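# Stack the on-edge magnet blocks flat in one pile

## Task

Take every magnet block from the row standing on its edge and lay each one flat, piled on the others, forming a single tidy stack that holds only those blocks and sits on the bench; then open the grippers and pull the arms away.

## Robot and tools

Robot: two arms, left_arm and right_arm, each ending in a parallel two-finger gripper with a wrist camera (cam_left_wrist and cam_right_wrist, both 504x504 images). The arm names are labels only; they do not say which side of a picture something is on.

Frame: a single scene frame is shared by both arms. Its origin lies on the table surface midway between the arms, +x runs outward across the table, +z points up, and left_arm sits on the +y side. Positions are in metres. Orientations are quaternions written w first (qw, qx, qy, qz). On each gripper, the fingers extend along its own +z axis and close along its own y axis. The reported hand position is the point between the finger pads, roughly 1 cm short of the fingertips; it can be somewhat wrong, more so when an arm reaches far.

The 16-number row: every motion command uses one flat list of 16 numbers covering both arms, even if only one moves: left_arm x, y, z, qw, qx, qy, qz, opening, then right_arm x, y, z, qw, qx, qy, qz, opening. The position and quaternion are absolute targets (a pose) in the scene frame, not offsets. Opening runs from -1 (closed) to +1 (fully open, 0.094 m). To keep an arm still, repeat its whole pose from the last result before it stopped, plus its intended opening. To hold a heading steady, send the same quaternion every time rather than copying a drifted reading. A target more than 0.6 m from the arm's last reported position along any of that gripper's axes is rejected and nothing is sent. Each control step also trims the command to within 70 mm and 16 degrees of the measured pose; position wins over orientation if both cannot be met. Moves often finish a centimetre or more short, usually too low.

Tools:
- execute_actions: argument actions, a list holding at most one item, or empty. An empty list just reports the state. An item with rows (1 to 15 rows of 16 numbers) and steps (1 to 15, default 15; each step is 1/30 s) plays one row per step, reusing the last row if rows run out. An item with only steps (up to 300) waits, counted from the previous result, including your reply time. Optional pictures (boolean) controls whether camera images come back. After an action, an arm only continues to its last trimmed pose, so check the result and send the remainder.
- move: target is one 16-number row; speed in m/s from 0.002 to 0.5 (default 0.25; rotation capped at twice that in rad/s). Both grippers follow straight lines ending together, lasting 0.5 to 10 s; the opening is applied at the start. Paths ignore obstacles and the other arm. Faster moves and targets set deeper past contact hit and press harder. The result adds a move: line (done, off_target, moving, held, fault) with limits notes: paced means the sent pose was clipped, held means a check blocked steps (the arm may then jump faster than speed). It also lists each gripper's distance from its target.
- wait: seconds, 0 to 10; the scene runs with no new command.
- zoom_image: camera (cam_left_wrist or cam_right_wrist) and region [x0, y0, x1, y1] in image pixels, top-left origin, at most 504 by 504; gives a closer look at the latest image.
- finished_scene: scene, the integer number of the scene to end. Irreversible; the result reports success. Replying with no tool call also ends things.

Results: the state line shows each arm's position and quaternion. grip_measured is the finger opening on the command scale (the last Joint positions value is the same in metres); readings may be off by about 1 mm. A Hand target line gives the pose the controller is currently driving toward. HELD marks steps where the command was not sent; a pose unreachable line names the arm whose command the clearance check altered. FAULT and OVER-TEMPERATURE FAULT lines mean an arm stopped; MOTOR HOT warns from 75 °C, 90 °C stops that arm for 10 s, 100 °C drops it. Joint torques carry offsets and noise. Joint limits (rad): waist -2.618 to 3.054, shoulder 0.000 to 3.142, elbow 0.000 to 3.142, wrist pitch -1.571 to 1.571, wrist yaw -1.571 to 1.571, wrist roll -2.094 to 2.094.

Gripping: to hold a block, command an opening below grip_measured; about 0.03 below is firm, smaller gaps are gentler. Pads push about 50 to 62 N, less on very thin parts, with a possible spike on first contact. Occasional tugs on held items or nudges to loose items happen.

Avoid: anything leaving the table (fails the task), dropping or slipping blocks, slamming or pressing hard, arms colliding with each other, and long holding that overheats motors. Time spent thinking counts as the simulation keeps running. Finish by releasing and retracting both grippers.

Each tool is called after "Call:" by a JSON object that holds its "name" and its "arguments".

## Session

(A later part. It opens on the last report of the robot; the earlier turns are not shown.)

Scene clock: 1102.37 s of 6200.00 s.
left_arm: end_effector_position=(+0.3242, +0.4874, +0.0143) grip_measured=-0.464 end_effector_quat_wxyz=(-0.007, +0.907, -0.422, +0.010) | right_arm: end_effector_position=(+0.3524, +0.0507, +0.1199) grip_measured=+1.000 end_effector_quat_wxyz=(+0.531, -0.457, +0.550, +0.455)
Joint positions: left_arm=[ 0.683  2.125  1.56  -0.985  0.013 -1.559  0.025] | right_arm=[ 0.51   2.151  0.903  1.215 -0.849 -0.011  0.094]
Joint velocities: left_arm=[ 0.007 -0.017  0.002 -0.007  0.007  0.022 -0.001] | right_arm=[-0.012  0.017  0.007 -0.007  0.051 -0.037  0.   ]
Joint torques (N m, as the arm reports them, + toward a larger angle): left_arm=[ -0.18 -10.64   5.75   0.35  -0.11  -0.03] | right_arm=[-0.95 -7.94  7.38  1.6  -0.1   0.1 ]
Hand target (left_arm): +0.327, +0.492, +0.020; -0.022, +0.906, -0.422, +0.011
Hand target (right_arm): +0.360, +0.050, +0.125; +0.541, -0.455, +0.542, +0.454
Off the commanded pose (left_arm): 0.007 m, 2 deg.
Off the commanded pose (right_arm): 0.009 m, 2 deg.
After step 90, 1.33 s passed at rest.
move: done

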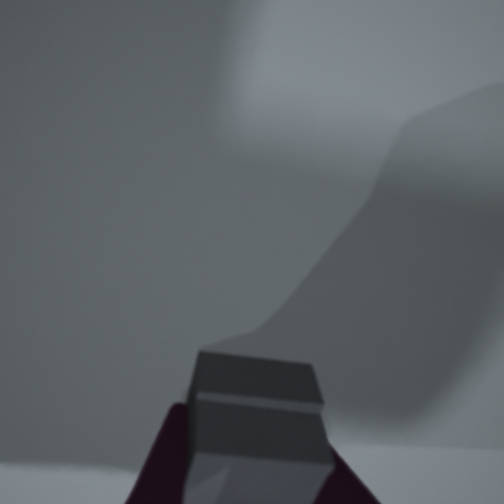

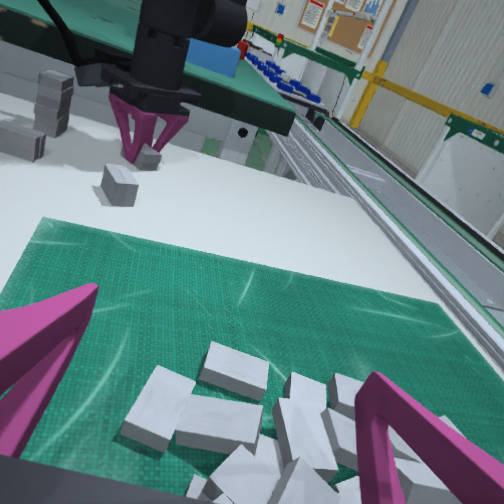

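Call:
{"name": "execute_actions", "arguments": {"actions": [{"rows": [[0.327,0.492,0.0195,0.022,-0.9063,0.4226,-0.0105,-0.1,0.36,0.05,0.125,0.542,-0.455,0.542,0.455,1]], "steps": 10}], "pictures": false}}

Call:
{"name": "move", "arguments": {"target": [0.327,0.492,0.062,0.022,-0.9063,0.4226,-0.0105,-0.1,0.36,0.05,0.125,0.542,-0.455,0.542,0.455,1], "speed": 0.12}}

Call:
{"name": "move", "arguments": {"target": [0.323,0.496,0.062,0.017,-0.342,0.9397,0.006,0.5,0.36,0.05,0.125,0.542,-0.455,0.542,0.455,1], "speed": 0.3}}

Scene clock: 1109.50 s of 6200.00 s.
left_arm: end_effector_position=(+0.3250, +0.4882, +0.0143) grip_measured=-0.103 end_effector_quat_wxyz=(-0.009, +0.907, -0.422, +0.011) | right_arm: end_effector_position=(+0.3524, +0.0507, +0.1199) grip_measured=+1.000 end_effector_quat_wxyz=(+0.531, -0.457, +0.550, +0.455)
Joint positions: left_arm=[ 0.683  2.125  1.56  -0.981  0.013 -1.559  0.042] | right_arm=[ 0.51   2.151  0.903  1.215 -0.849 -0.011  0.094]
Joint velocities: left_arm=[-0.002 -0.027 -0.012  0.051  0.037  0.007  0.   ] | right_arm=[-0.002  0.007 -0.002  0.037 -0.007  0.007  0.   ]
Joint torques (N m, as the arm reports them, + toward a larger angle): left_arm=[ -0.09 -10.71   5.82   0.36  -0.11  -0.03] | right_arm=[-0.95 -8.05  7.38  1.59 -0.09  0.08]
Hand target (left_arm): +0.327, +0.492, +0.020; -0.022, +0.906, -0.422, +0.011
Hand target (right_arm): +0.360, +0.050, +0.125; +0.541, -0.455, +0.542, +0.454
Off the commanded pose (left_arm): 0.007 m, 2 deg.
Off the commanded pose (right_arm): 0.009 m, 2 deg.
Steps of this call (steps 1 to 90: nothing new was sent; then 3.80 s passed at rest; steps 91 to 100: all 10 steps of this action). Readings (end_effector_position):
91: left_arm (+0.3248, +0.4879, +0.0143) | right_arm (+0.3524, +0.0507, +0.1199)
92: left_arm (+0.3248, +0.4879, +0.0143) | right_arm (+0.3524, +0.0507, +0.1199)
94: left_arm (+0.3249, +0.4881, +0.0143) | right_arm (+0.3524, +0.0507, +0.1199)
98: left_arm (+0.3250, +0.4882, +0.0143) | right_arm (+0.3524, +0.0507, +0.1199)
100: the state above

Scene clock: 1110.73 s of 6200.00 s.
left_arm: end_effector_position=(+0.3255, +0.4886, +0.0459) grip_measured=-0.103 end_effector_quat_wxyz=(-0.007, +0.907, -0.422, +0.010) | right_arm: end_effector_position=(+0.3524, +0.0507, +0.1199) grip_measured=+1.000 end_effector_quat_wxyz=(+0.531, -0.457, +0.550, +0.455)
Joint positions: left_arm=[ 0.683  2.098  1.648 -1.099  0.013 -1.559  0.042] | right_arm=[ 0.51   2.151  0.903  1.215 -0.849 -0.011  0.094]
Joint velocities: left_arm=[ 0.002  0.012 -0.002  0.022  0.037 -0.051 -0.   ] | right_arm=[-0.007  0.007 -0.017  0.037 -0.066  0.007  0.   ]
Joint torques (N m, as the arm reports them, + toward a larger angle): left_arm=[ -0.1  -11.72   8.02   0.06  -0.11  -0.01] | right_arm=[-0.87 -7.96  7.37  1.59 -0.08  0.12]
Hand target (left_arm): +0.327, +0.492, +0.062; -0.022, +0.906, -0.422, +0.011
Hand target (right_arm): +0.360, +0.050, +0.125; +0.541, -0.455, +0.542, +0.454
Off the commanded pose (left_arm): 0.017 m, 2 deg.
Off the commanded pose (right_arm): 0.009 m, 2 deg.
move: off_target (left_arm)

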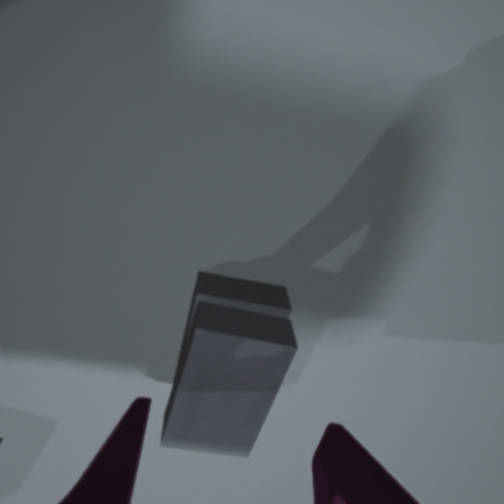

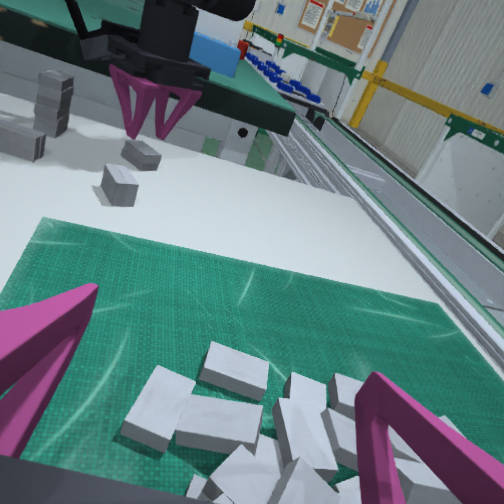

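Scene clock: 1113.97 s of 6200.00 s.
left_arm: end_effector_position=(+0.3219, +0.4861, +0.0487) grip_measured=+0.498 end_effector_quat_wxyz=(+0.003, -0.340, +0.940, -0.004) | right_arm: end_effector_position=(+0.3524, +0.0507, +0.1199) grip_measured=+1.000 end_effector_quat_wxyz=(+0.531, -0.457, +0.550, +0.455)
Joint positions: left_arm=[ 0.683  2.098  1.66  -1.131  0.01   0.018  0.07 ] | right_arm=[ 0.51   2.151  0.903  1.215 -0.849 -0.011  0.094]
Joint velocities: left_arm=[ 0.002  0.007 -0.007 -0.022 -0.066 -0.037  0.   ] | right_arm=[-0.007 -0.017  0.007 -0.007 -0.066  0.022  0.   ]
Joint torques (N m, as the arm reports them, + toward a larger angle): left_arm=[  1.11 -10.8    8.44   0.14  -0.06   0.03] | right_arm=[-0.92 -8.06  7.43  1.62 -0.09  0.08]
Hand target (left_arm): +0.323, +0.496, +0.062; +0.017, -0.342, +0.939, +0.006
Hand target (right_arm): +0.360, +0.050, +0.125; +0.541, -0.455, +0.542, +0.454
Off the commanded pose (left_arm): 0.017 m, 2 deg.
Off the commanded pose (right_arm): 0.009 m, 2 deg.
move: off_target (left_arm)

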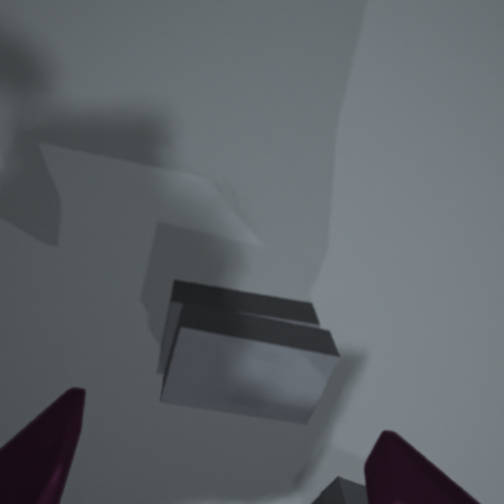

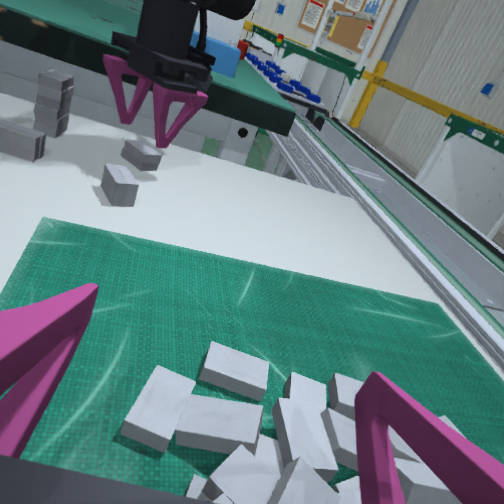

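Call:
{"name": "move", "arguments": {"target": [0.331,0.481,0.058,0.017,-0.342,0.9397,0.006,0.55,0.36,0.05,0.125,0.542,-0.455,0.542,0.455,1], "speed": 0.05}}

Scene clock: 1126.57 s of 6200.00 s.
left_arm: end_effector_position=(+0.3268, +0.4801, +0.0487) grip_measured=+0.548 end_effector_quat_wxyz=(+0.002, -0.343, +0.939, -0.005) | right_arm: end_effector_position=(+0.3524, +0.0507, +0.1199) grip_measured=+1.000 end_effector_quat_wxyz=(+0.531, -0.457, +0.550, +0.455)
Joint positions: left_arm=[ 0.664  2.098  1.66  -1.131  0.01  -0.007  0.073] | right_arm=[ 0.51   2.151  0.903  1.215 -0.849 -0.011  0.094]
Joint velocities: left_arm=[-0.017  0.007 -0.002 -0.007  0.007  0.051  0.   ] | right_arm=[-0.002 -0.017  0.017  0.081  0.037  0.007  0.   ]
Joint torques (N m, as the arm reports them, + toward a larger angle): left_arm=[ -0.92 -11.56   5.66   0.35  -0.07  -0.09] | right_arm=[-0.94 -7.93  7.4   1.59 -0.09  0.11]
Hand target (left_arm): +0.331, +0.481, +0.058; +0.017, -0.342, +0.939, +0.006
Hand target (right_arm): +0.360, +0.050, +0.125; +0.541, -0.455, +0.542, +0.454
Off the commanded pose (left_arm): 0.010 m, 2 deg.
Off the commanded pose (right_arm): 0.009 m, 2 deg.
After step 90, 8.87 s passed at rest.
move: done

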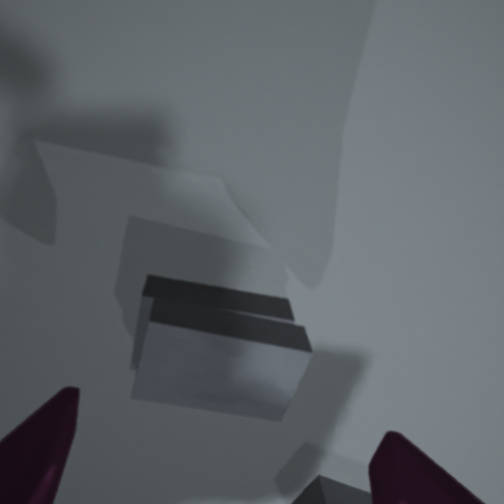

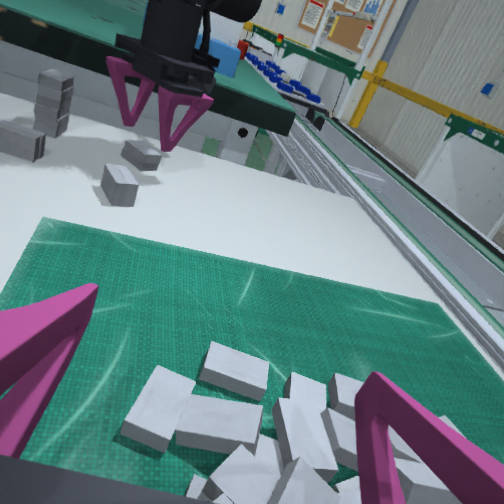

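Call:
{"name": "move", "arguments": {"target": [0.333,0.482,0.021,0.017,-0.342,0.9397,0.006,0.55,0.36,0.05,0.125,0.542,-0.455,0.542,0.455,1], "speed": 0.06}}

Call:
{"name": "zoom_image", "arguments": {"camera": "cam_right_wrist", "region": [90, 80, 230, 200]}}

Scene clock: 1130.70 s of 6200.00 s.
left_arm: end_effector_position=(+0.3269, +0.4801, +0.0190) grip_measured=+0.548 end_effector_quat_wxyz=(+0.006, -0.345, +0.939, -0.003) | right_arm: end_effector_position=(+0.3524, +0.0507, +0.1199) grip_measured=+1.000 end_effector_quat_wxyz=(+0.531, -0.457, +0.550, +0.455)
Joint positions: left_arm=[ 0.664  2.121  1.574 -1.015  0.01  -0.011  0.073] | right_arm=[ 0.51   2.151  0.903  1.215 -0.849 -0.011  0.094]
Joint velocities: left_arm=[-0.007 -0.007 -0.012 -0.037  0.051 -0.007 -0.   ] | right_arm=[ 0.012 -0.012  0.002  0.022 -0.022  0.022  0.   ]
Joint torques (N m, as the arm reports them, + toward a larger angle): left_arm=[ -1.   -10.09   5.62   0.49  -0.08  -0.09] | right_arm=[-0.99 -7.92  7.4   1.59 -0.08  0.11]
Hand target (left_arm): +0.333, +0.482, +0.021; +0.017, -0.342, +0.939, +0.006
Hand target (right_arm): +0.360, +0.050, +0.125; +0.541, -0.455, +0.542, +0.454
Off the commanded pose (left_arm): 0.007 m, 2 deg.
Off the commanded pose (right_arm): 0.009 m, 2 deg.
After step 90, 0.17 s passed at rest.
move: done

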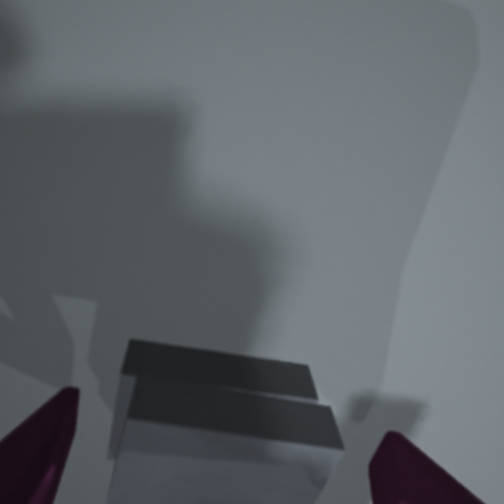

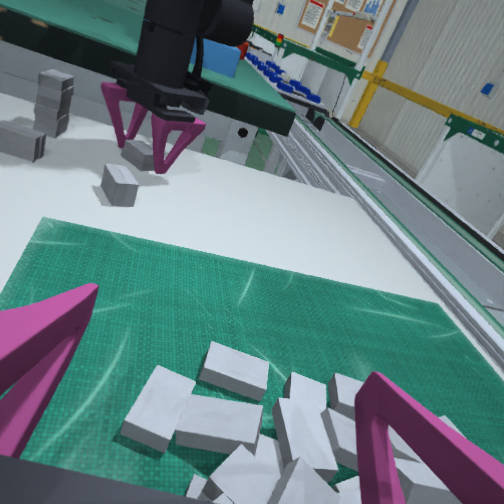

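Region (90, 80, 230, 200) of cam_right_wrist's 504x504 image, scaled by 3.600, with more detail than that image has; it fills the top 432 rows of this view, and the rest is white.

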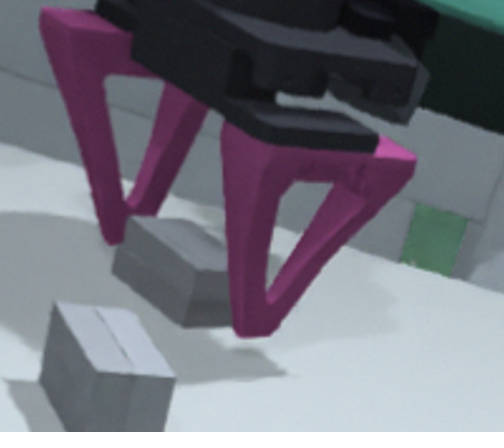

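Call:
{"name": "move", "arguments": {"target": [0.333,0.482,0.0165,0.017,-0.342,0.9397,0.006,0.55,0.36,0.05,0.125,0.542,-0.455,0.542,0.455,1], "speed": 0.03}}

Call:
{"name": "execute_actions", "arguments": {"actions": [{"rows": [[0.333,0.482,0.0165,0.017,-0.342,0.9397,0.006,0.35,0.36,0.05,0.125,0.542,-0.455,0.542,0.455,1],[0.333,0.482,0.0165,0.017,-0.342,0.9397,0.006,0.25,0.36,0.05,0.125,0.542,-0.455,0.542,0.455,1],[0.333,0.482,0.0165,0.017,-0.342,0.9397,0.006,0.17,0.36,0.05,0.125,0.542,-0.455,0.542,0.455,1],[0.333,0.482,0.0165,0.017,-0.342,0.9397,0.006,0.1,0.36,0.05,0.125,0.542,-0.455,0.542,0.455,1],[0.333,0.482,0.0165,0.017,-0.342,0.9397,0.006,0.04,0.36,0.05,0.125,0.542,-0.455,0.542,0.455,1],[0.333,0.482,0.0165,0.017,-0.342,0.9397,0.006,-0.02,0.36,0.05,0.125,0.542,-0.455,0.542,0.455,1],[0.333,0.482,0.0165,0.017,-0.342,0.9397,0.006,-0.07,0.36,0.05,0.125,0.542,-0.455,0.542,0.455,1],[0.333,0.482,0.0165,0.017,-0.342,0.9397,0.006,-0.11,0.36,0.05,0.125,0.542,-0.455,0.542,0.455,1],[0.333,0.482,0.0165,0.017,-0.342,0.9397,0.006,-0.135,0.36,0.05,0.125,0.542,-0.455,0.542,0.455,1]], "steps": 15}]}}

Call:
{"name": "zoom_image", "arguments": {"camera": "cam_right_wrist", "region": [90, 80, 230, 200]}}

Scene clock: 1137.63 s of 6200.00 s.
left_arm: end_effector_position=(+0.3277, +0.4808, +0.0170) grip_measured=+0.548 end_effector_quat_wxyz=(+0.009, -0.345, +0.939, -0.002) | right_arm: end_effector_position=(+0.3524, +0.0507, +0.1199) grip_measured=+1.000 end_effector_quat_wxyz=(+0.531, -0.457, +0.550, +0.455)
Joint positions: left_arm=[ 0.664  2.121  1.565 -0.999  0.01  -0.011  0.073] | right_arm=[ 0.51   2.151  0.903  1.215 -0.849 -0.011  0.094]
Joint velocities: left_arm=[-0.022  0.007  0.007  0.037  0.022  0.051 -0.001] | right_arm=[ 0.002  0.002 -0.007 -0.037 -0.007  0.095  0.   ]
Joint torques (N m, as the arm reports them, + toward a larger angle): left_arm=[-1.07 -9.74  5.51  0.47 -0.07 -0.08] | right_arm=[-0.92 -7.97  7.37  1.61 -0.09  0.13]
Hand target (left_arm): +0.333, +0.482, +0.017; +0.017, -0.342, +0.939, +0.006
Hand target (right_arm): +0.360, +0.050, +0.125; +0.541, -0.455, +0.542, +0.454
Off the commanded pose (left_arm): 0.005 m, 1 deg.
Off the commanded pose (right_arm): 0.009 m, 2 deg.
After step 90, 3.17 s passed at rest.
move: done

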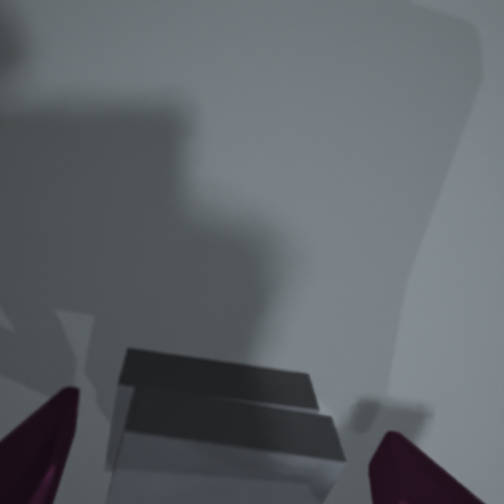

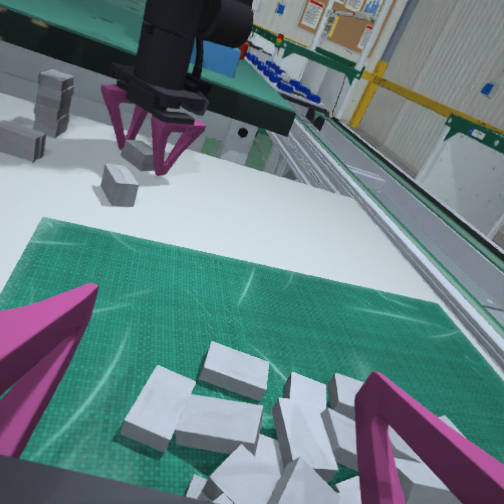

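Scene clock: 1138.13 s of 6200.00 s.
left_arm: end_effector_position=(+0.3274, +0.4818, +0.0170) grip_measured=-0.108 end_effector_quat_wxyz=(+0.009, -0.345, +0.939, +0.001) | right_arm: end_effector_position=(+0.3524, +0.0507, +0.1199) grip_measured=+1.000 end_effector_quat_wxyz=(+0.531, -0.457, +0.550, +0.455)
Joint positions: left_arm=[ 0.664  2.121  1.565 -0.998  0.005 -0.011  0.042] | right_arm=[ 0.51   2.151  0.903  1.215 -0.849 -0.011  0.094]
Joint velocities: left_arm=[ 0.007 -0.022 -0.012 -0.051  0.007 -0.007 -0.001] | right_arm=[-0.002  0.002  0.002  0.007 -0.081 -0.022  0.   ]
Joint torques (N m, as the arm reports them, + toward a larger angle): left_arm=[-0.99 -9.75  5.47  0.46 -0.02 -0.07] | right_arm=[-0.89 -7.98  7.41  1.56 -0.09  0.12]
Hand target (left_arm): +0.333, +0.482, +0.017; +0.017, -0.342, +0.939, +0.006
Hand target (right_arm): +0.360, +0.050, +0.125; +0.541, -0.455, +0.542, +0.454
Off the commanded pose (left_arm): 0.006 m, 1 deg.
Off the commanded pose (right_arm): 0.009 m, 2 deg.
Steps of this call (steps 1 to 15: all 15 steps of this action). Readings (end_effector_position):
1: left_arm (+0.3278, +0.4809, +0.0170) | right_arm (+0.3524, +0.0507, +0.1199)
2: left_arm (+0.3278, +0.4809, +0.0170) | right_arm (+0.3524, +0.0507, +0.1199)
4: left_arm (+0.3277, +0.4811, +0.0170) | right_arm (+0.3524, +0.0507, +0.1199)
8: left_arm (+0.3273, +0.4818, +0.0169) | right_arm (+0.3524, +0.0507, +0.1199)
15: the state above

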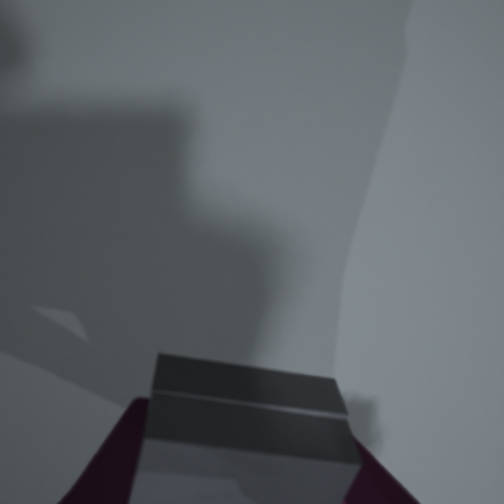

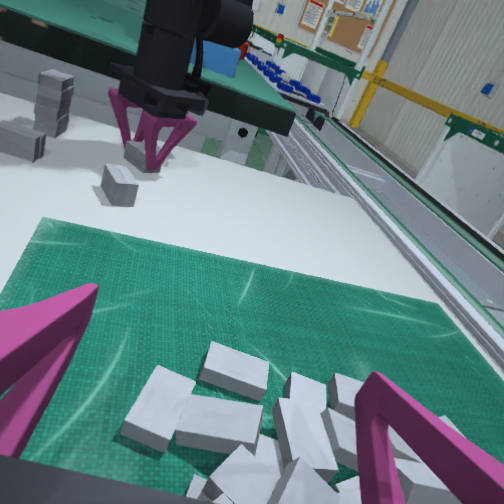

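Region (90, 80, 230, 200) of cam_right_wrist's 504x504 image, scaled by 3.600, with more detail than that image has; it fills the top 432 rows of this view, and the rest is white.

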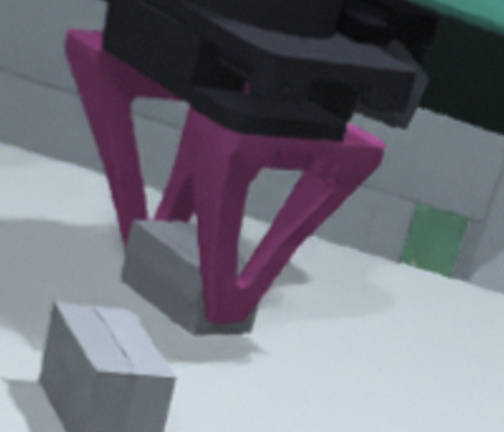

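Call:
{"name": "execute_actions", "arguments": {"actions": [{"rows": [[0.333,0.482,0.0165,0.017,-0.342,0.9397,0.006,0.28,0.36,0.05,0.125,0.542,-0.455,0.542,0.455,1]], "steps": 10}], "pictures": false}}

Call:
{"name": "move", "arguments": {"target": [0.333,0.482,0.075,0.017,-0.342,0.9397,0.006,0.28,0.36,0.05,0.125,0.542,-0.455,0.542,0.455,1], "speed": 0.15}}

Call:
{"name": "move", "arguments": {"target": [0.314,0.376,0.075,0.016,-0.216,0.976,0.004,0.28,0.36,0.05,0.125,0.542,-0.455,0.542,0.455,1], "speed": 0.25}}

Call:
{"name": "move", "arguments": {"target": [0.314,0.376,0.034,0.016,-0.216,0.976,0.004,0.28,0.36,0.05,0.125,0.542,-0.455,0.542,0.455,1], "speed": 0.1}}

Scene clock: 1168.20 s of 6200.00 s.
left_arm: end_effector_position=(+0.3276, +0.4820, +0.0170) grip_measured=+0.278 end_effector_quat_wxyz=(+0.009, -0.345, +0.939, +0.001) | right_arm: end_effector_position=(+0.3524, +0.0507, +0.1199) grip_measured=+1.000 end_effector_quat_wxyz=(+0.531, -0.457, +0.550, +0.455)
Joint positions: left_arm=[ 0.664  2.121  1.565 -0.997  0.005 -0.011  0.06 ] | right_arm=[ 0.51   2.151  0.903  1.215 -0.849 -0.011  0.094]
Joint velocities: left_arm=[ 0.017 -0.017 -0.012  0.007  0.051 -0.051  0.   ] | right_arm=[ 0.012 -0.002 -0.007 -0.007  0.007  0.007  0.   ]
Joint torques (N m, as the arm reports them, + toward a larger angle): left_arm=[-0.95 -9.69  5.55  0.44 -0.03 -0.09] | right_arm=[-0.95 -8.    7.34  1.59 -0.1   0.11]
Hand target (left_arm): +0.333, +0.482, +0.017; +0.017, -0.342, +0.940, +0.006
Hand target (right_arm): +0.360, +0.050, +0.125; +0.541, -0.455, +0.542, +0.454
Off the commanded pose (left_arm): 0.005 m, 1 deg.
Off the commanded pose (right_arm): 0.009 m, 2 deg.
Steps of this call (steps 1 to 90: nothing new was sent; then 26.73 s passed at rest; steps 91 to 100: all 10 steps of this action). Readings (end_effector_position):
91: left_arm (+0.3274, +0.4818, +0.0170) | right_arm (+0.3524, +0.0507, +0.1199)
92: left_arm (+0.3274, +0.4819, +0.0170) | right_arm (+0.3524, +0.0507, +0.1199)
94: left_arm (+0.3275, +0.4820, +0.0170) | right_arm (+0.3524, +0.0507, +0.1199)
98: left_arm (+0.3276, +0.4820, +0.0170) | right_arm (+0.3524, +0.0507, +0.1199)
100: the state above

Scene clock: 1169.47 s of 6200.00 s.
left_arm: end_effector_position=(+0.3264, +0.4810, +0.0590) grip_measured=+0.278 end_effector_quat_wxyz=(-0.000, -0.345, +0.939, -0.002) | right_arm: end_effector_position=(+0.3524, +0.0507, +0.1199) grip_measured=+1.000 end_effector_quat_wxyz=(+0.531, -0.457, +0.550, +0.455)
Joint positions: left_arm=[ 0.664  2.095  1.697 -1.175  0.005 -0.011  0.06 ] | right_arm=[ 0.51   2.151  0.903  1.215 -0.849 -0.011  0.094]
Joint velocities: left_arm=[-0.002  0.012 -0.007  0.022 -0.051 -0.022 -0.001] | right_arm=[-0.017 -0.012 -0.017 -0.007 -0.051  0.022  0.   ]
Joint torques (N m, as the arm reports them, + toward a larger angle): left_arm=[ -1.01 -11.51   8.12   0.12  -0.05  -0.08] | right_arm=[-0.96 -7.87  7.42  1.62 -0.09  0.11]
Hand target (left_arm): +0.333, +0.482, +0.075; +0.017, -0.342, +0.939, +0.006
Hand target (right_arm): +0.360, +0.050, +0.125; +0.541, -0.455, +0.542, +0.454
Off the commanded pose (left_arm): 0.017 m, 2 deg.
Off the commanded pose (right_arm): 0.009 m, 2 deg.
move: off_target (left_arm)

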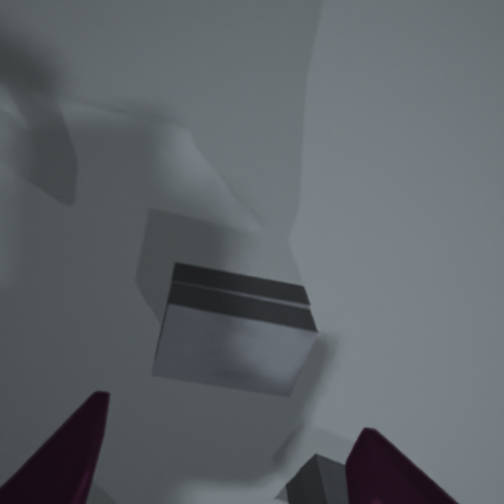

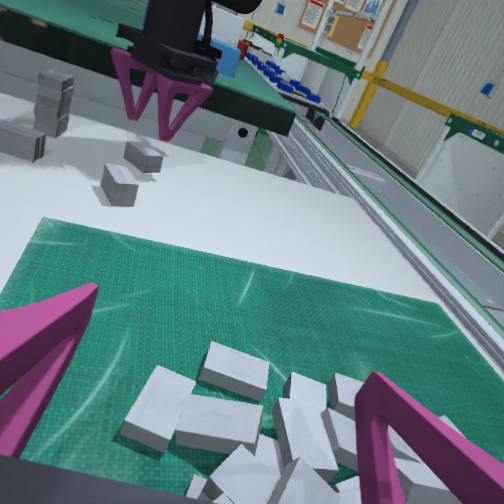

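Scene clock: 1170.47 s of 6200.00 s.
left_arm: end_effector_position=(+0.3092, +0.3735, +0.0680) grip_measured=+0.278 end_effector_quat_wxyz=(-0.006, -0.221, +0.975, -0.004) | right_arm: end_effector_position=(+0.3524, +0.0507, +0.1199) grip_measured=+1.000 end_effector_quat_wxyz=(+0.531, -0.457, +0.550, +0.455)
Joint positions: left_arm=[ 0.442  1.819  1.346 -1.112  0.005  0.026  0.06 ] | right_arm=[ 0.51   2.151  0.903  1.215 -0.849 -0.011  0.094]
Joint velocities: left_arm=[-0.002  0.002 -0.007  0.022 -0.037 -0.007  0.001] | right_arm=[-0.002 -0.002 -0.007 -0.037 -0.051 -0.022  0.   ]
Joint torques (N m, as the arm reports them, + toward a larger angle): left_arm=[-0.34 -9.36  5.58  0.43 -0.09  0.04] | right_arm=[-0.96 -7.99  7.43  1.57 -0.1   0.11]
Hand target (left_arm): +0.315, +0.376, +0.076; +0.016, -0.216, +0.976, +0.005
Hand target (right_arm): +0.360, +0.050, +0.125; +0.541, -0.455, +0.542, +0.454
Off the commanded pose (left_arm): 0.009 m, 3 deg.
Off the commanded pose (right_arm): 0.009 m, 2 deg.
move: off_target (left_arm)

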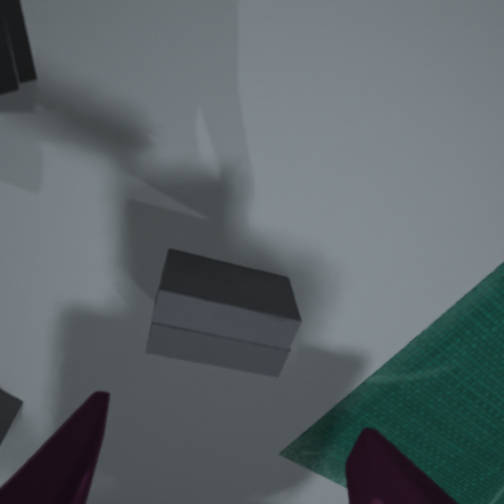

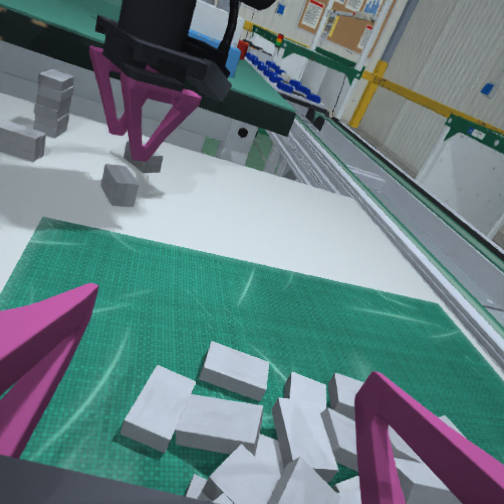

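Scene clock: 1171.47 s of 6200.00 s.
left_arm: end_effector_position=(+0.3091, +0.3734, +0.0335) grip_measured=+0.278 end_effector_quat_wxyz=(+0.005, -0.220, +0.975, -0.001) | right_arm: end_effector_position=(+0.3523, +0.0508, +0.1199) grip_measured=+1.000 end_effector_quat_wxyz=(+0.531, -0.457, +0.550, +0.455)
Joint positions: left_arm=[ 0.442  1.837  1.226 -0.951  0.005  0.027  0.06 ] | right_arm=[ 0.51   2.151  0.903  1.215 -0.849 -0.011  0.094]
Joint velocities: left_arm=[ 0.012  0.007 -0.002  0.007 -0.022 -0.066  0.001] | right_arm=[-0.002 -0.002 -0.007 -0.022 -0.037  0.066  0.   ]
Joint torques (N m, as the arm reports them, + toward a larger angle): left_arm=[-0.25 -7.3   5.58  0.47 -0.03  0.03] | right_arm=[-0.95 -7.9   7.38  1.59 -0.08  0.11]
Hand target (left_arm): +0.314, +0.376, +0.034; +0.016, -0.216, +0.976, +0.004
Hand target (right_arm): +0.360, +0.050, +0.125; +0.541, -0.455, +0.542, +0.454
Off the commanded pose (left_arm): 0.006 m, 1 deg.
Off the commanded pose (right_arm): 0.009 m, 2 deg.
move: done

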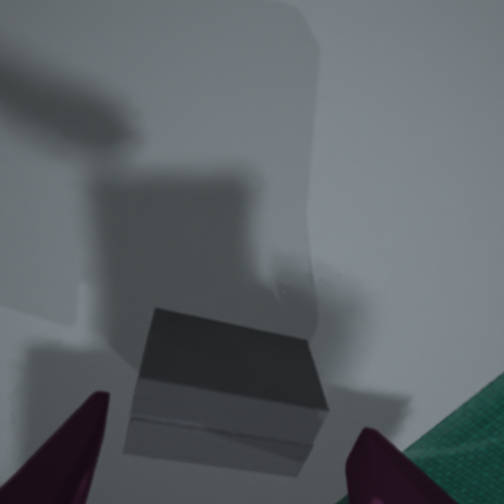

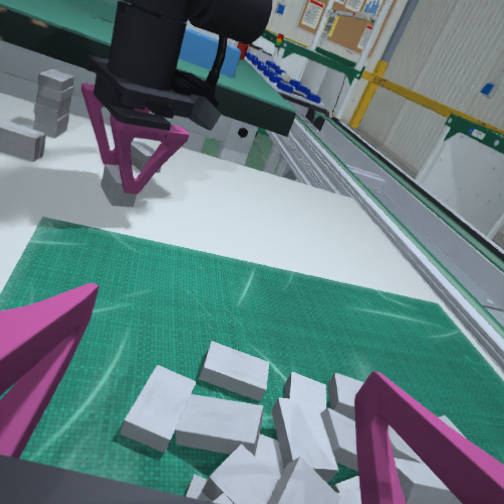

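Call:
{"name": "move", "arguments": {"target": [0.311,0.381,0.031,-0.2522,-0.2165,0.9414,-0.058,0.28,0.36,0.05,0.125,0.542,-0.455,0.542,0.455,1], "speed": 0.15}}

Call:
{"name": "zoom_image", "arguments": {"camera": "cam_right_wrist", "region": [60, 90, 220, 230]}}

Scene clock: 1178.37 s of 6200.00 s.
left_arm: end_effector_position=(+0.3083, +0.3754, +0.0236) grip_measured=+0.278 end_effector_quat_wxyz=(-0.243, -0.212, +0.945, -0.058) | right_arm: end_effector_position=(+0.3523, +0.0508, +0.1199) grip_measured=+1.000 end_effector_quat_wxyz=(+0.531, -0.457, +0.550, +0.455)
Joint positions: left_arm=[ 0.442  2.342  1.832 -1.566 -0.008  0.027  0.06 ] | right_arm=[ 0.51   2.151  0.903  1.215 -0.849 -0.011  0.094]
Joint velocities: left_arm=[-0.007  0.012  0.007 -0.037  0.051  0.022 -0.   ] | right_arm=[-0.002  0.002 -0.007  0.037 -0.037 -0.051  0.   ]
Joint torques (N m, as the arm reports them, + toward a larger angle): left_arm=[  0.35 -10.8    7.33  -0.73  -0.13  -0.06] | right_arm=[-0.93 -7.98  7.49  1.61 -0.09  0.11]
Hand target (left_arm): +0.310, +0.381, +0.031; -0.238, -0.215, +0.946, -0.051
Hand target (right_arm): +0.360, +0.050, +0.125; +0.541, -0.455, +0.542, +0.454
Off the commanded pose (left_arm): 0.010 m, 1 deg.
Off the commanded pose (right_arm): 0.009 m, 2 deg.
joint sent to its limit (left arm) — the command would take joint 4 (wrist pitch) past its lower limit, so that joint was sent only as far as its limit.
After step 90, 1.63 s passed at rest.
move: done

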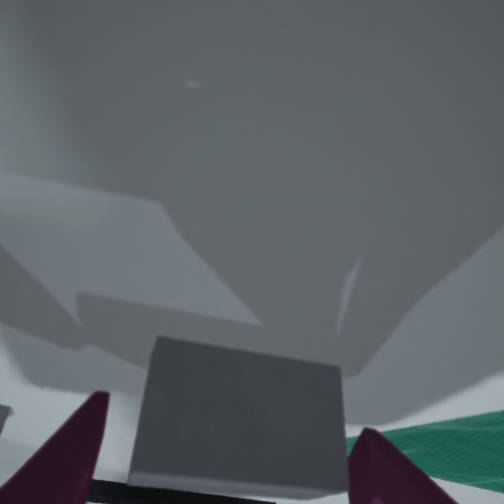

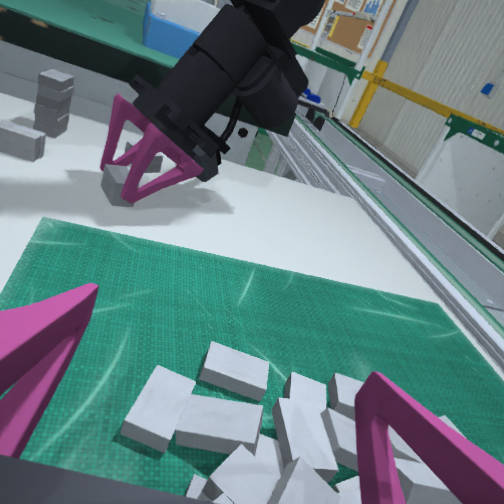

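Region (60, 90, 220, 230) of cam_right_wrist's 504x504 image, scaled by 3.150, with more detail than that image has; it fills the top 441 rows of this view, and the rest is white.

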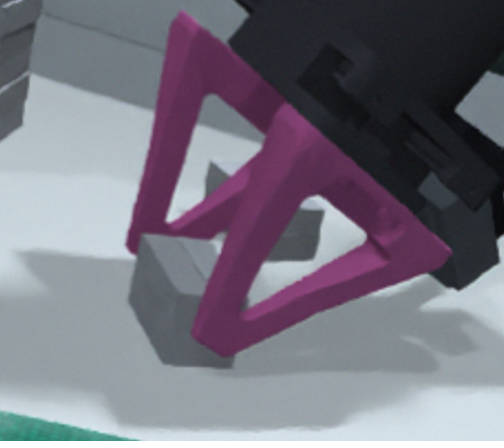

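Call:
{"name": "move", "arguments": {"target": [0.3125,0.381,0.0262,-0.245,-0.217,0.943,-0.058,0.28,0.36,0.05,0.125,0.542,-0.455,0.542,0.455,1], "speed": 0.05}}

Call:
{"name": "zoom_image", "arguments": {"camera": "cam_right_wrist", "region": [80, 110, 220, 220]}}

Scene clock: 1186.83 s of 6200.00 s.
left_arm: end_effector_position=(+0.3100, +0.3763, +0.0191) grip_measured=+0.278 end_effector_quat_wxyz=(-0.247, -0.212, +0.944, -0.059) | right_arm: end_effector_position=(+0.3523, +0.0508, +0.1199) grip_measured=+1.000 end_effector_quat_wxyz=(+0.531, -0.457, +0.550, +0.455)
Joint positions: left_arm=[ 0.442  2.364  1.848 -1.569 -0.008  0.027  0.06 ] | right_arm=[ 0.51   2.151  0.903  1.215 -0.849 -0.011  0.094]
Joint velocities: left_arm=[-0.022  0.007 -0.007  0.081  0.007  0.022 -0.002] | right_arm=[-0.002 -0.012 -0.002 -0.022  0.022 -0.022  0.   ]
Joint torques (N m, as the arm reports them, + toward a larger angle): left_arm=[  0.69 -11.06   7.1   -0.78  -0.05  -0.08] | right_arm=[-0.89 -7.99  7.37  1.61 -0.1   0.11]
Hand target (left_arm): +0.312, +0.381, +0.026; -0.241, -0.217, +0.944, -0.057
Hand target (right_arm): +0.360, +0.050, +0.125; +0.541, -0.455, +0.542, +0.454
Off the commanded pose (left_arm): 0.009 m, 1 deg.
Off the commanded pose (right_arm): 0.009 m, 2 deg.
joint sent to its limit (left arm) — the command would take joint 4 (wrist pitch) past its lower limit, so that joint was sent only as far as its limit.
After step 90, 4.73 s passed at rest.
move: done

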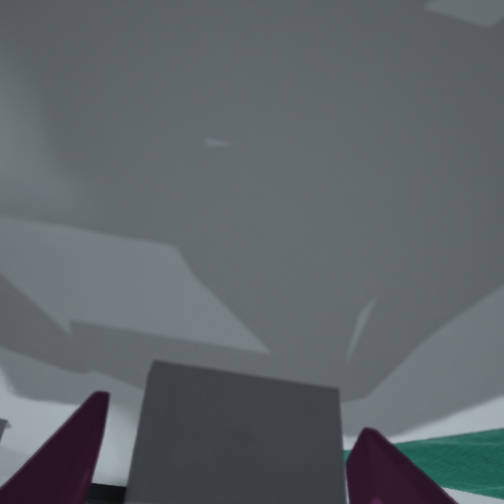

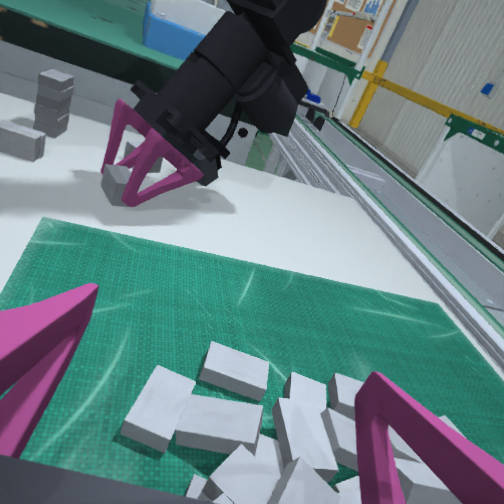

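Region (80, 110, 220, 220) of cam_right_wrist's 504x504 image, scaled by 3.600, with more detail than that image has; it fills the top 396 rows of this view, and the rest is white.

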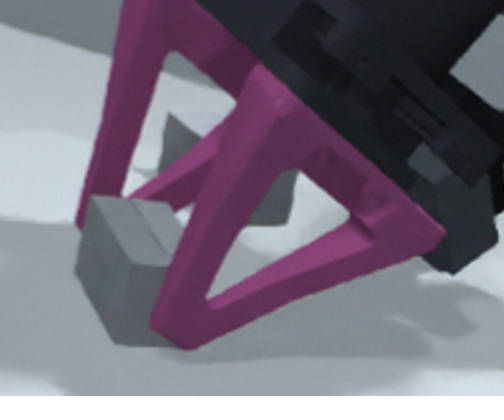

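Call:
{"name": "execute_actions", "arguments": {"actions": [{"rows": [[0.3125,0.381,0.0262,-0.245,-0.217,0.943,-0.058,0.1,0.36,0.05,0.125,0.542,-0.455,0.542,0.455,1],[0.3125,0.381,0.0262,-0.245,-0.217,0.943,-0.058,0.0,0.36,0.05,0.125,0.542,-0.455,0.542,0.455,1],[0.3125,0.381,0.0262,-0.245,-0.217,0.943,-0.058,-0.07,0.36,0.05,0.125,0.542,-0.455,0.542,0.455,1],[0.3125,0.381,0.0262,-0.245,-0.217,0.943,-0.058,-0.14,0.36,0.05,0.125,0.542,-0.455,0.542,0.455,1]], "steps": 15}]}}

Call:
{"name": "move", "arguments": {"target": [0.3145,0.378,0.085,-0.212,-0.217,0.951,-0.05,-0.14,0.36,0.05,0.125,0.542,-0.455,0.542,0.455,1], "speed": 0.1}}

Call:
{"name": "zoom_image", "arguments": {"camera": "cam_right_wrist", "region": [60, 60, 240, 220]}}

Scene clock: 1192.83 s of 6200.00 s.
left_arm: end_effector_position=(+0.3099, +0.3764, +0.0191) grip_measured=-0.109 end_effector_quat_wxyz=(-0.247, -0.212, +0.944, -0.059) | right_arm: end_effector_position=(+0.3523, +0.0508, +0.1199) grip_measured=+1.000 end_effector_quat_wxyz=(+0.531, -0.457, +0.550, +0.455)
Joint positions: left_arm=[ 0.442  2.364  1.848 -1.569 -0.008  0.027  0.042] | right_arm=[ 0.51   2.151  0.903  1.215 -0.849 -0.011  0.094]
Joint velocities: left_arm=[-0.007  0.022 -0.002 -0.066  0.007 -0.066 -0.001] | right_arm=[-0.017  0.002  0.002  0.037 -0.037 -0.007  0.   ]
Joint torques (N m, as the arm reports them, + toward a larger angle): left_arm=[  0.6  -11.05   7.13  -0.77  -0.03  -0.05] | right_arm=[-0.95 -7.99  7.43  1.61 -0.1   0.1 ]
Hand target (left_arm): +0.312, +0.381, +0.026; -0.241, -0.217, +0.944, -0.057
Hand target (right_arm): +0.360, +0.050, +0.125; +0.541, -0.455, +0.542, +0.454
Off the commanded pose (left_arm): 0.009 m, 1 deg.
Off the commanded pose (right_arm): 0.009 m, 2 deg.
joint sent to its limit (left arm) — the command would take joint 4 (wrist pitch) past its lower limit, so that joint was sent only as far as its limit.
Steps of this call (steps 1 to 90: nothing new was sent; then 2.50 s passed at rest; steps 91 to 105: all 15 steps of this action). Readings (end_effector_position):
91: left_arm (+0.3100, +0.3763, +0.0191) | right_arm (+0.3523, +0.0508, +0.1199)
92: left_arm (+0.3100, +0.3763, +0.0191) | right_arm (+0.3523, +0.0508, +0.1199)
94: left_arm (+0.3099, +0.3764, +0.0191) | right_arm (+0.3523, +0.0508, +0.1199)
98: left_arm (+0.3099, +0.3764, +0.0191) | right_arm (+0.3523, +0.0508, +0.1199)
105: the state above

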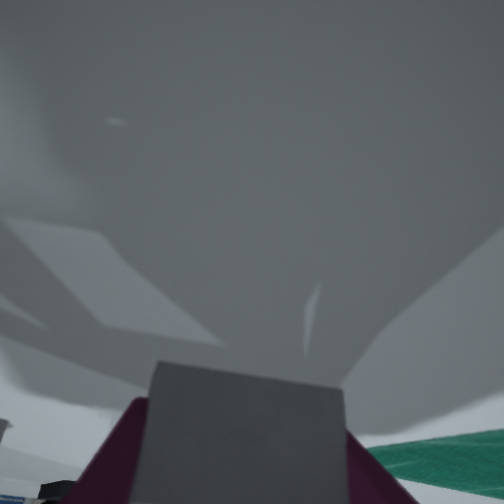

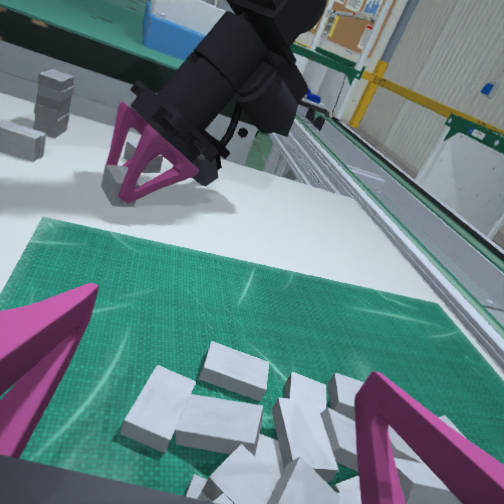

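Scene clock: 1194.10 s of 6200.00 s.
left_arm: end_effector_position=(+0.3177, +0.3804, +0.0729) grip_measured=-0.109 end_effector_quat_wxyz=(-0.169, -0.217, +0.961, -0.039) | right_arm: end_effector_position=(+0.3523, +0.0508, +0.1199) grip_measured=+1.000 end_effector_quat_wxyz=(+0.531, -0.457, +0.550, +0.455)
Joint positions: left_arm=[ 0.442  2.184  1.831 -1.567 -0.008  0.026  0.042] | right_arm=[ 0.51   2.151  0.903  1.215 -0.849 -0.011  0.094]
Joint velocities: left_arm=[ 0.007  0.007  0.007 -0.007 -0.037 -0.051  0.001] | right_arm=[-0.012  0.007 -0.012 -0.037 -0.037  0.022  0.   ]
Joint torques (N m, as the arm reports them, + toward a larger angle): left_arm=[ -0.07 -12.37   4.97  -0.52   0.01  -0.09] | right_arm=[-0.91 -7.98  7.44  1.61 -0.09  0.11]
Hand target (left_arm): +0.314, +0.378, +0.084; -0.164, -0.220, +0.961, -0.038
Hand target (right_arm): +0.360, +0.050, +0.125; +0.541, -0.455, +0.542, +0.454
Off the commanded pose (left_arm): 0.013 m, 5 deg.
Off the commanded pose (right_arm): 0.009 m, 2 deg.
joint sent to its limit (left arm) — the command would take joint 4 (wrist pitch) past its lower limit, so that joint was sent only as far as its limit.
move: off_target (left_arm)

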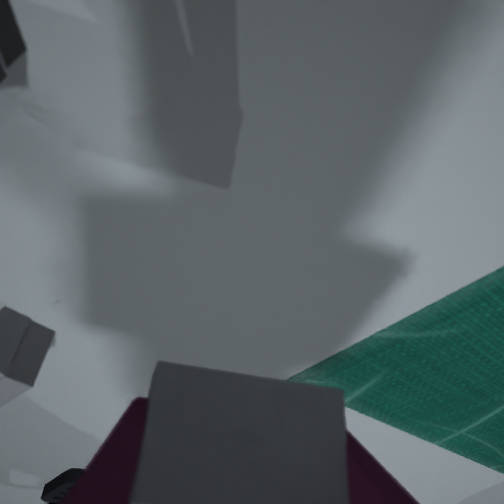

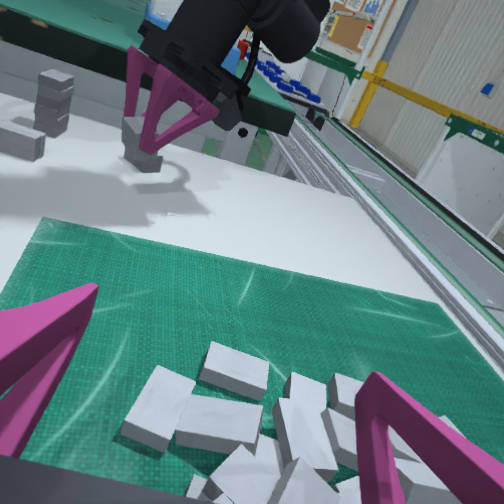

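Region (60, 60, 240, 220) of cam_right_wrist's 504x504 image, scaled by 2.800, with more detail than that image has.

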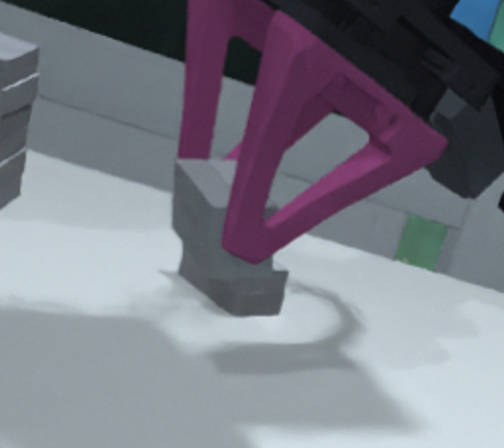

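Call:
{"name": "execute_actions", "arguments": {"actions": []}}

Scene clock: 1211.70 s of 6200.00 s.
left_arm: end_effector_position=(+0.3177, +0.3804, +0.0729) grip_measured=-0.109 end_effector_quat_wxyz=(-0.169, -0.217, +0.961, -0.039) | right_arm: end_effector_position=(+0.3523, +0.0508, +0.1199) grip_measured=+1.000 end_effector_quat_wxyz=(+0.531, -0.457, +0.550, +0.455)
Joint positions: left_arm=[ 0.442  2.184  1.831 -1.567 -0.008  0.026  0.042] | right_arm=[ 0.51   2.151  0.903  1.215 -0.849 -0.011  0.094]
Joint velocities: left_arm=[-0.007  0.007 -0.007  0.007 -0.066  0.037  0.001] | right_arm=[ 0.007 -0.012  0.012 -0.007  0.081  0.022  0.   ]
Joint torques (N m, as the arm reports them, + toward a larger angle): left_arm=[ -0.13 -12.3    5.    -0.52   0.01  -0.09] | right_arm=[-0.88 -8.05  7.42  1.6  -0.08  0.1 ]
Hand target (left_arm): +0.314, +0.378, +0.084; -0.164, -0.220, +0.961, -0.038
Hand target (right_arm): +0.360, +0.050, +0.125; +0.541, -0.455, +0.542, +0.454
Off the commanded pose (left_arm): 0.013 m, 5 deg.
Off the commanded pose (right_arm): 0.009 m, 2 deg.
Steps of this call (steps 1 to 90: nothing new was sent; then 14.60 s passed at rest). Readings (end_effector_position):
1: left_arm (+0.3177, +0.3804, +0.0729) | right_arm (+0.3523, +0.0508, +0.1199)
2: left_arm (+0.3177, +0.3804, +0.0729) | right_arm (+0.3523, +0.0508, +0.1199)
4: left_arm (+0.3177, +0.3804, +0.0729) | right_arm (+0.3523, +0.0508, +0.1199)
8: left_arm (+0.3177, +0.3804, +0.0729) | right_arm (+0.3523, +0.0508, +0.1199)
90: the state above

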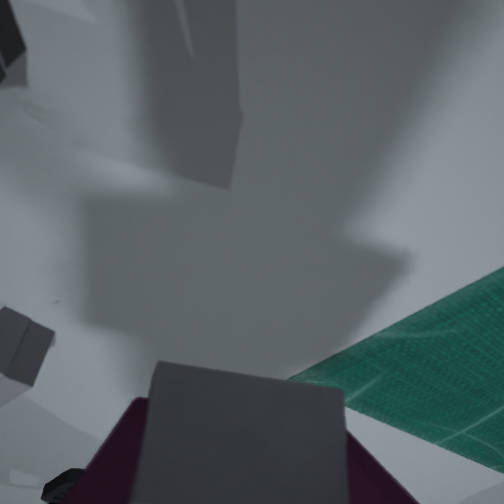

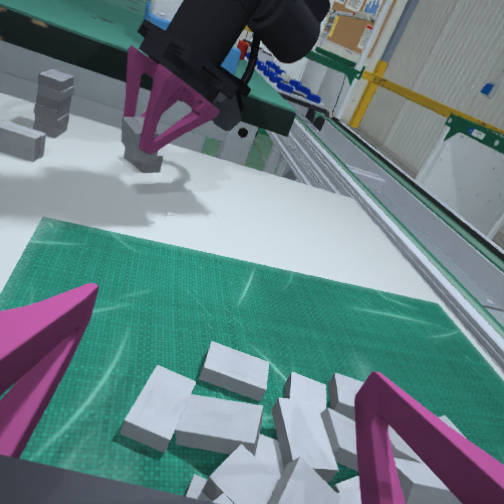

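Call:
{"name": "zoom_image", "arguments": {"camera": "cam_right_wrist", "region": [0, 50, 260, 230]}}

Region (0, 50, 260, 230) of cam_right_wrist's 504x504 image, scaled by 1.938, with more detail than that image has; it fills the top 349 rows of this view, and the rest is white.

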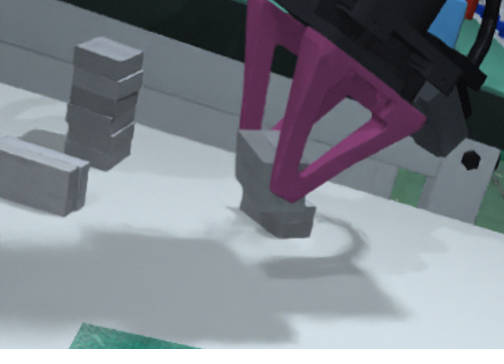

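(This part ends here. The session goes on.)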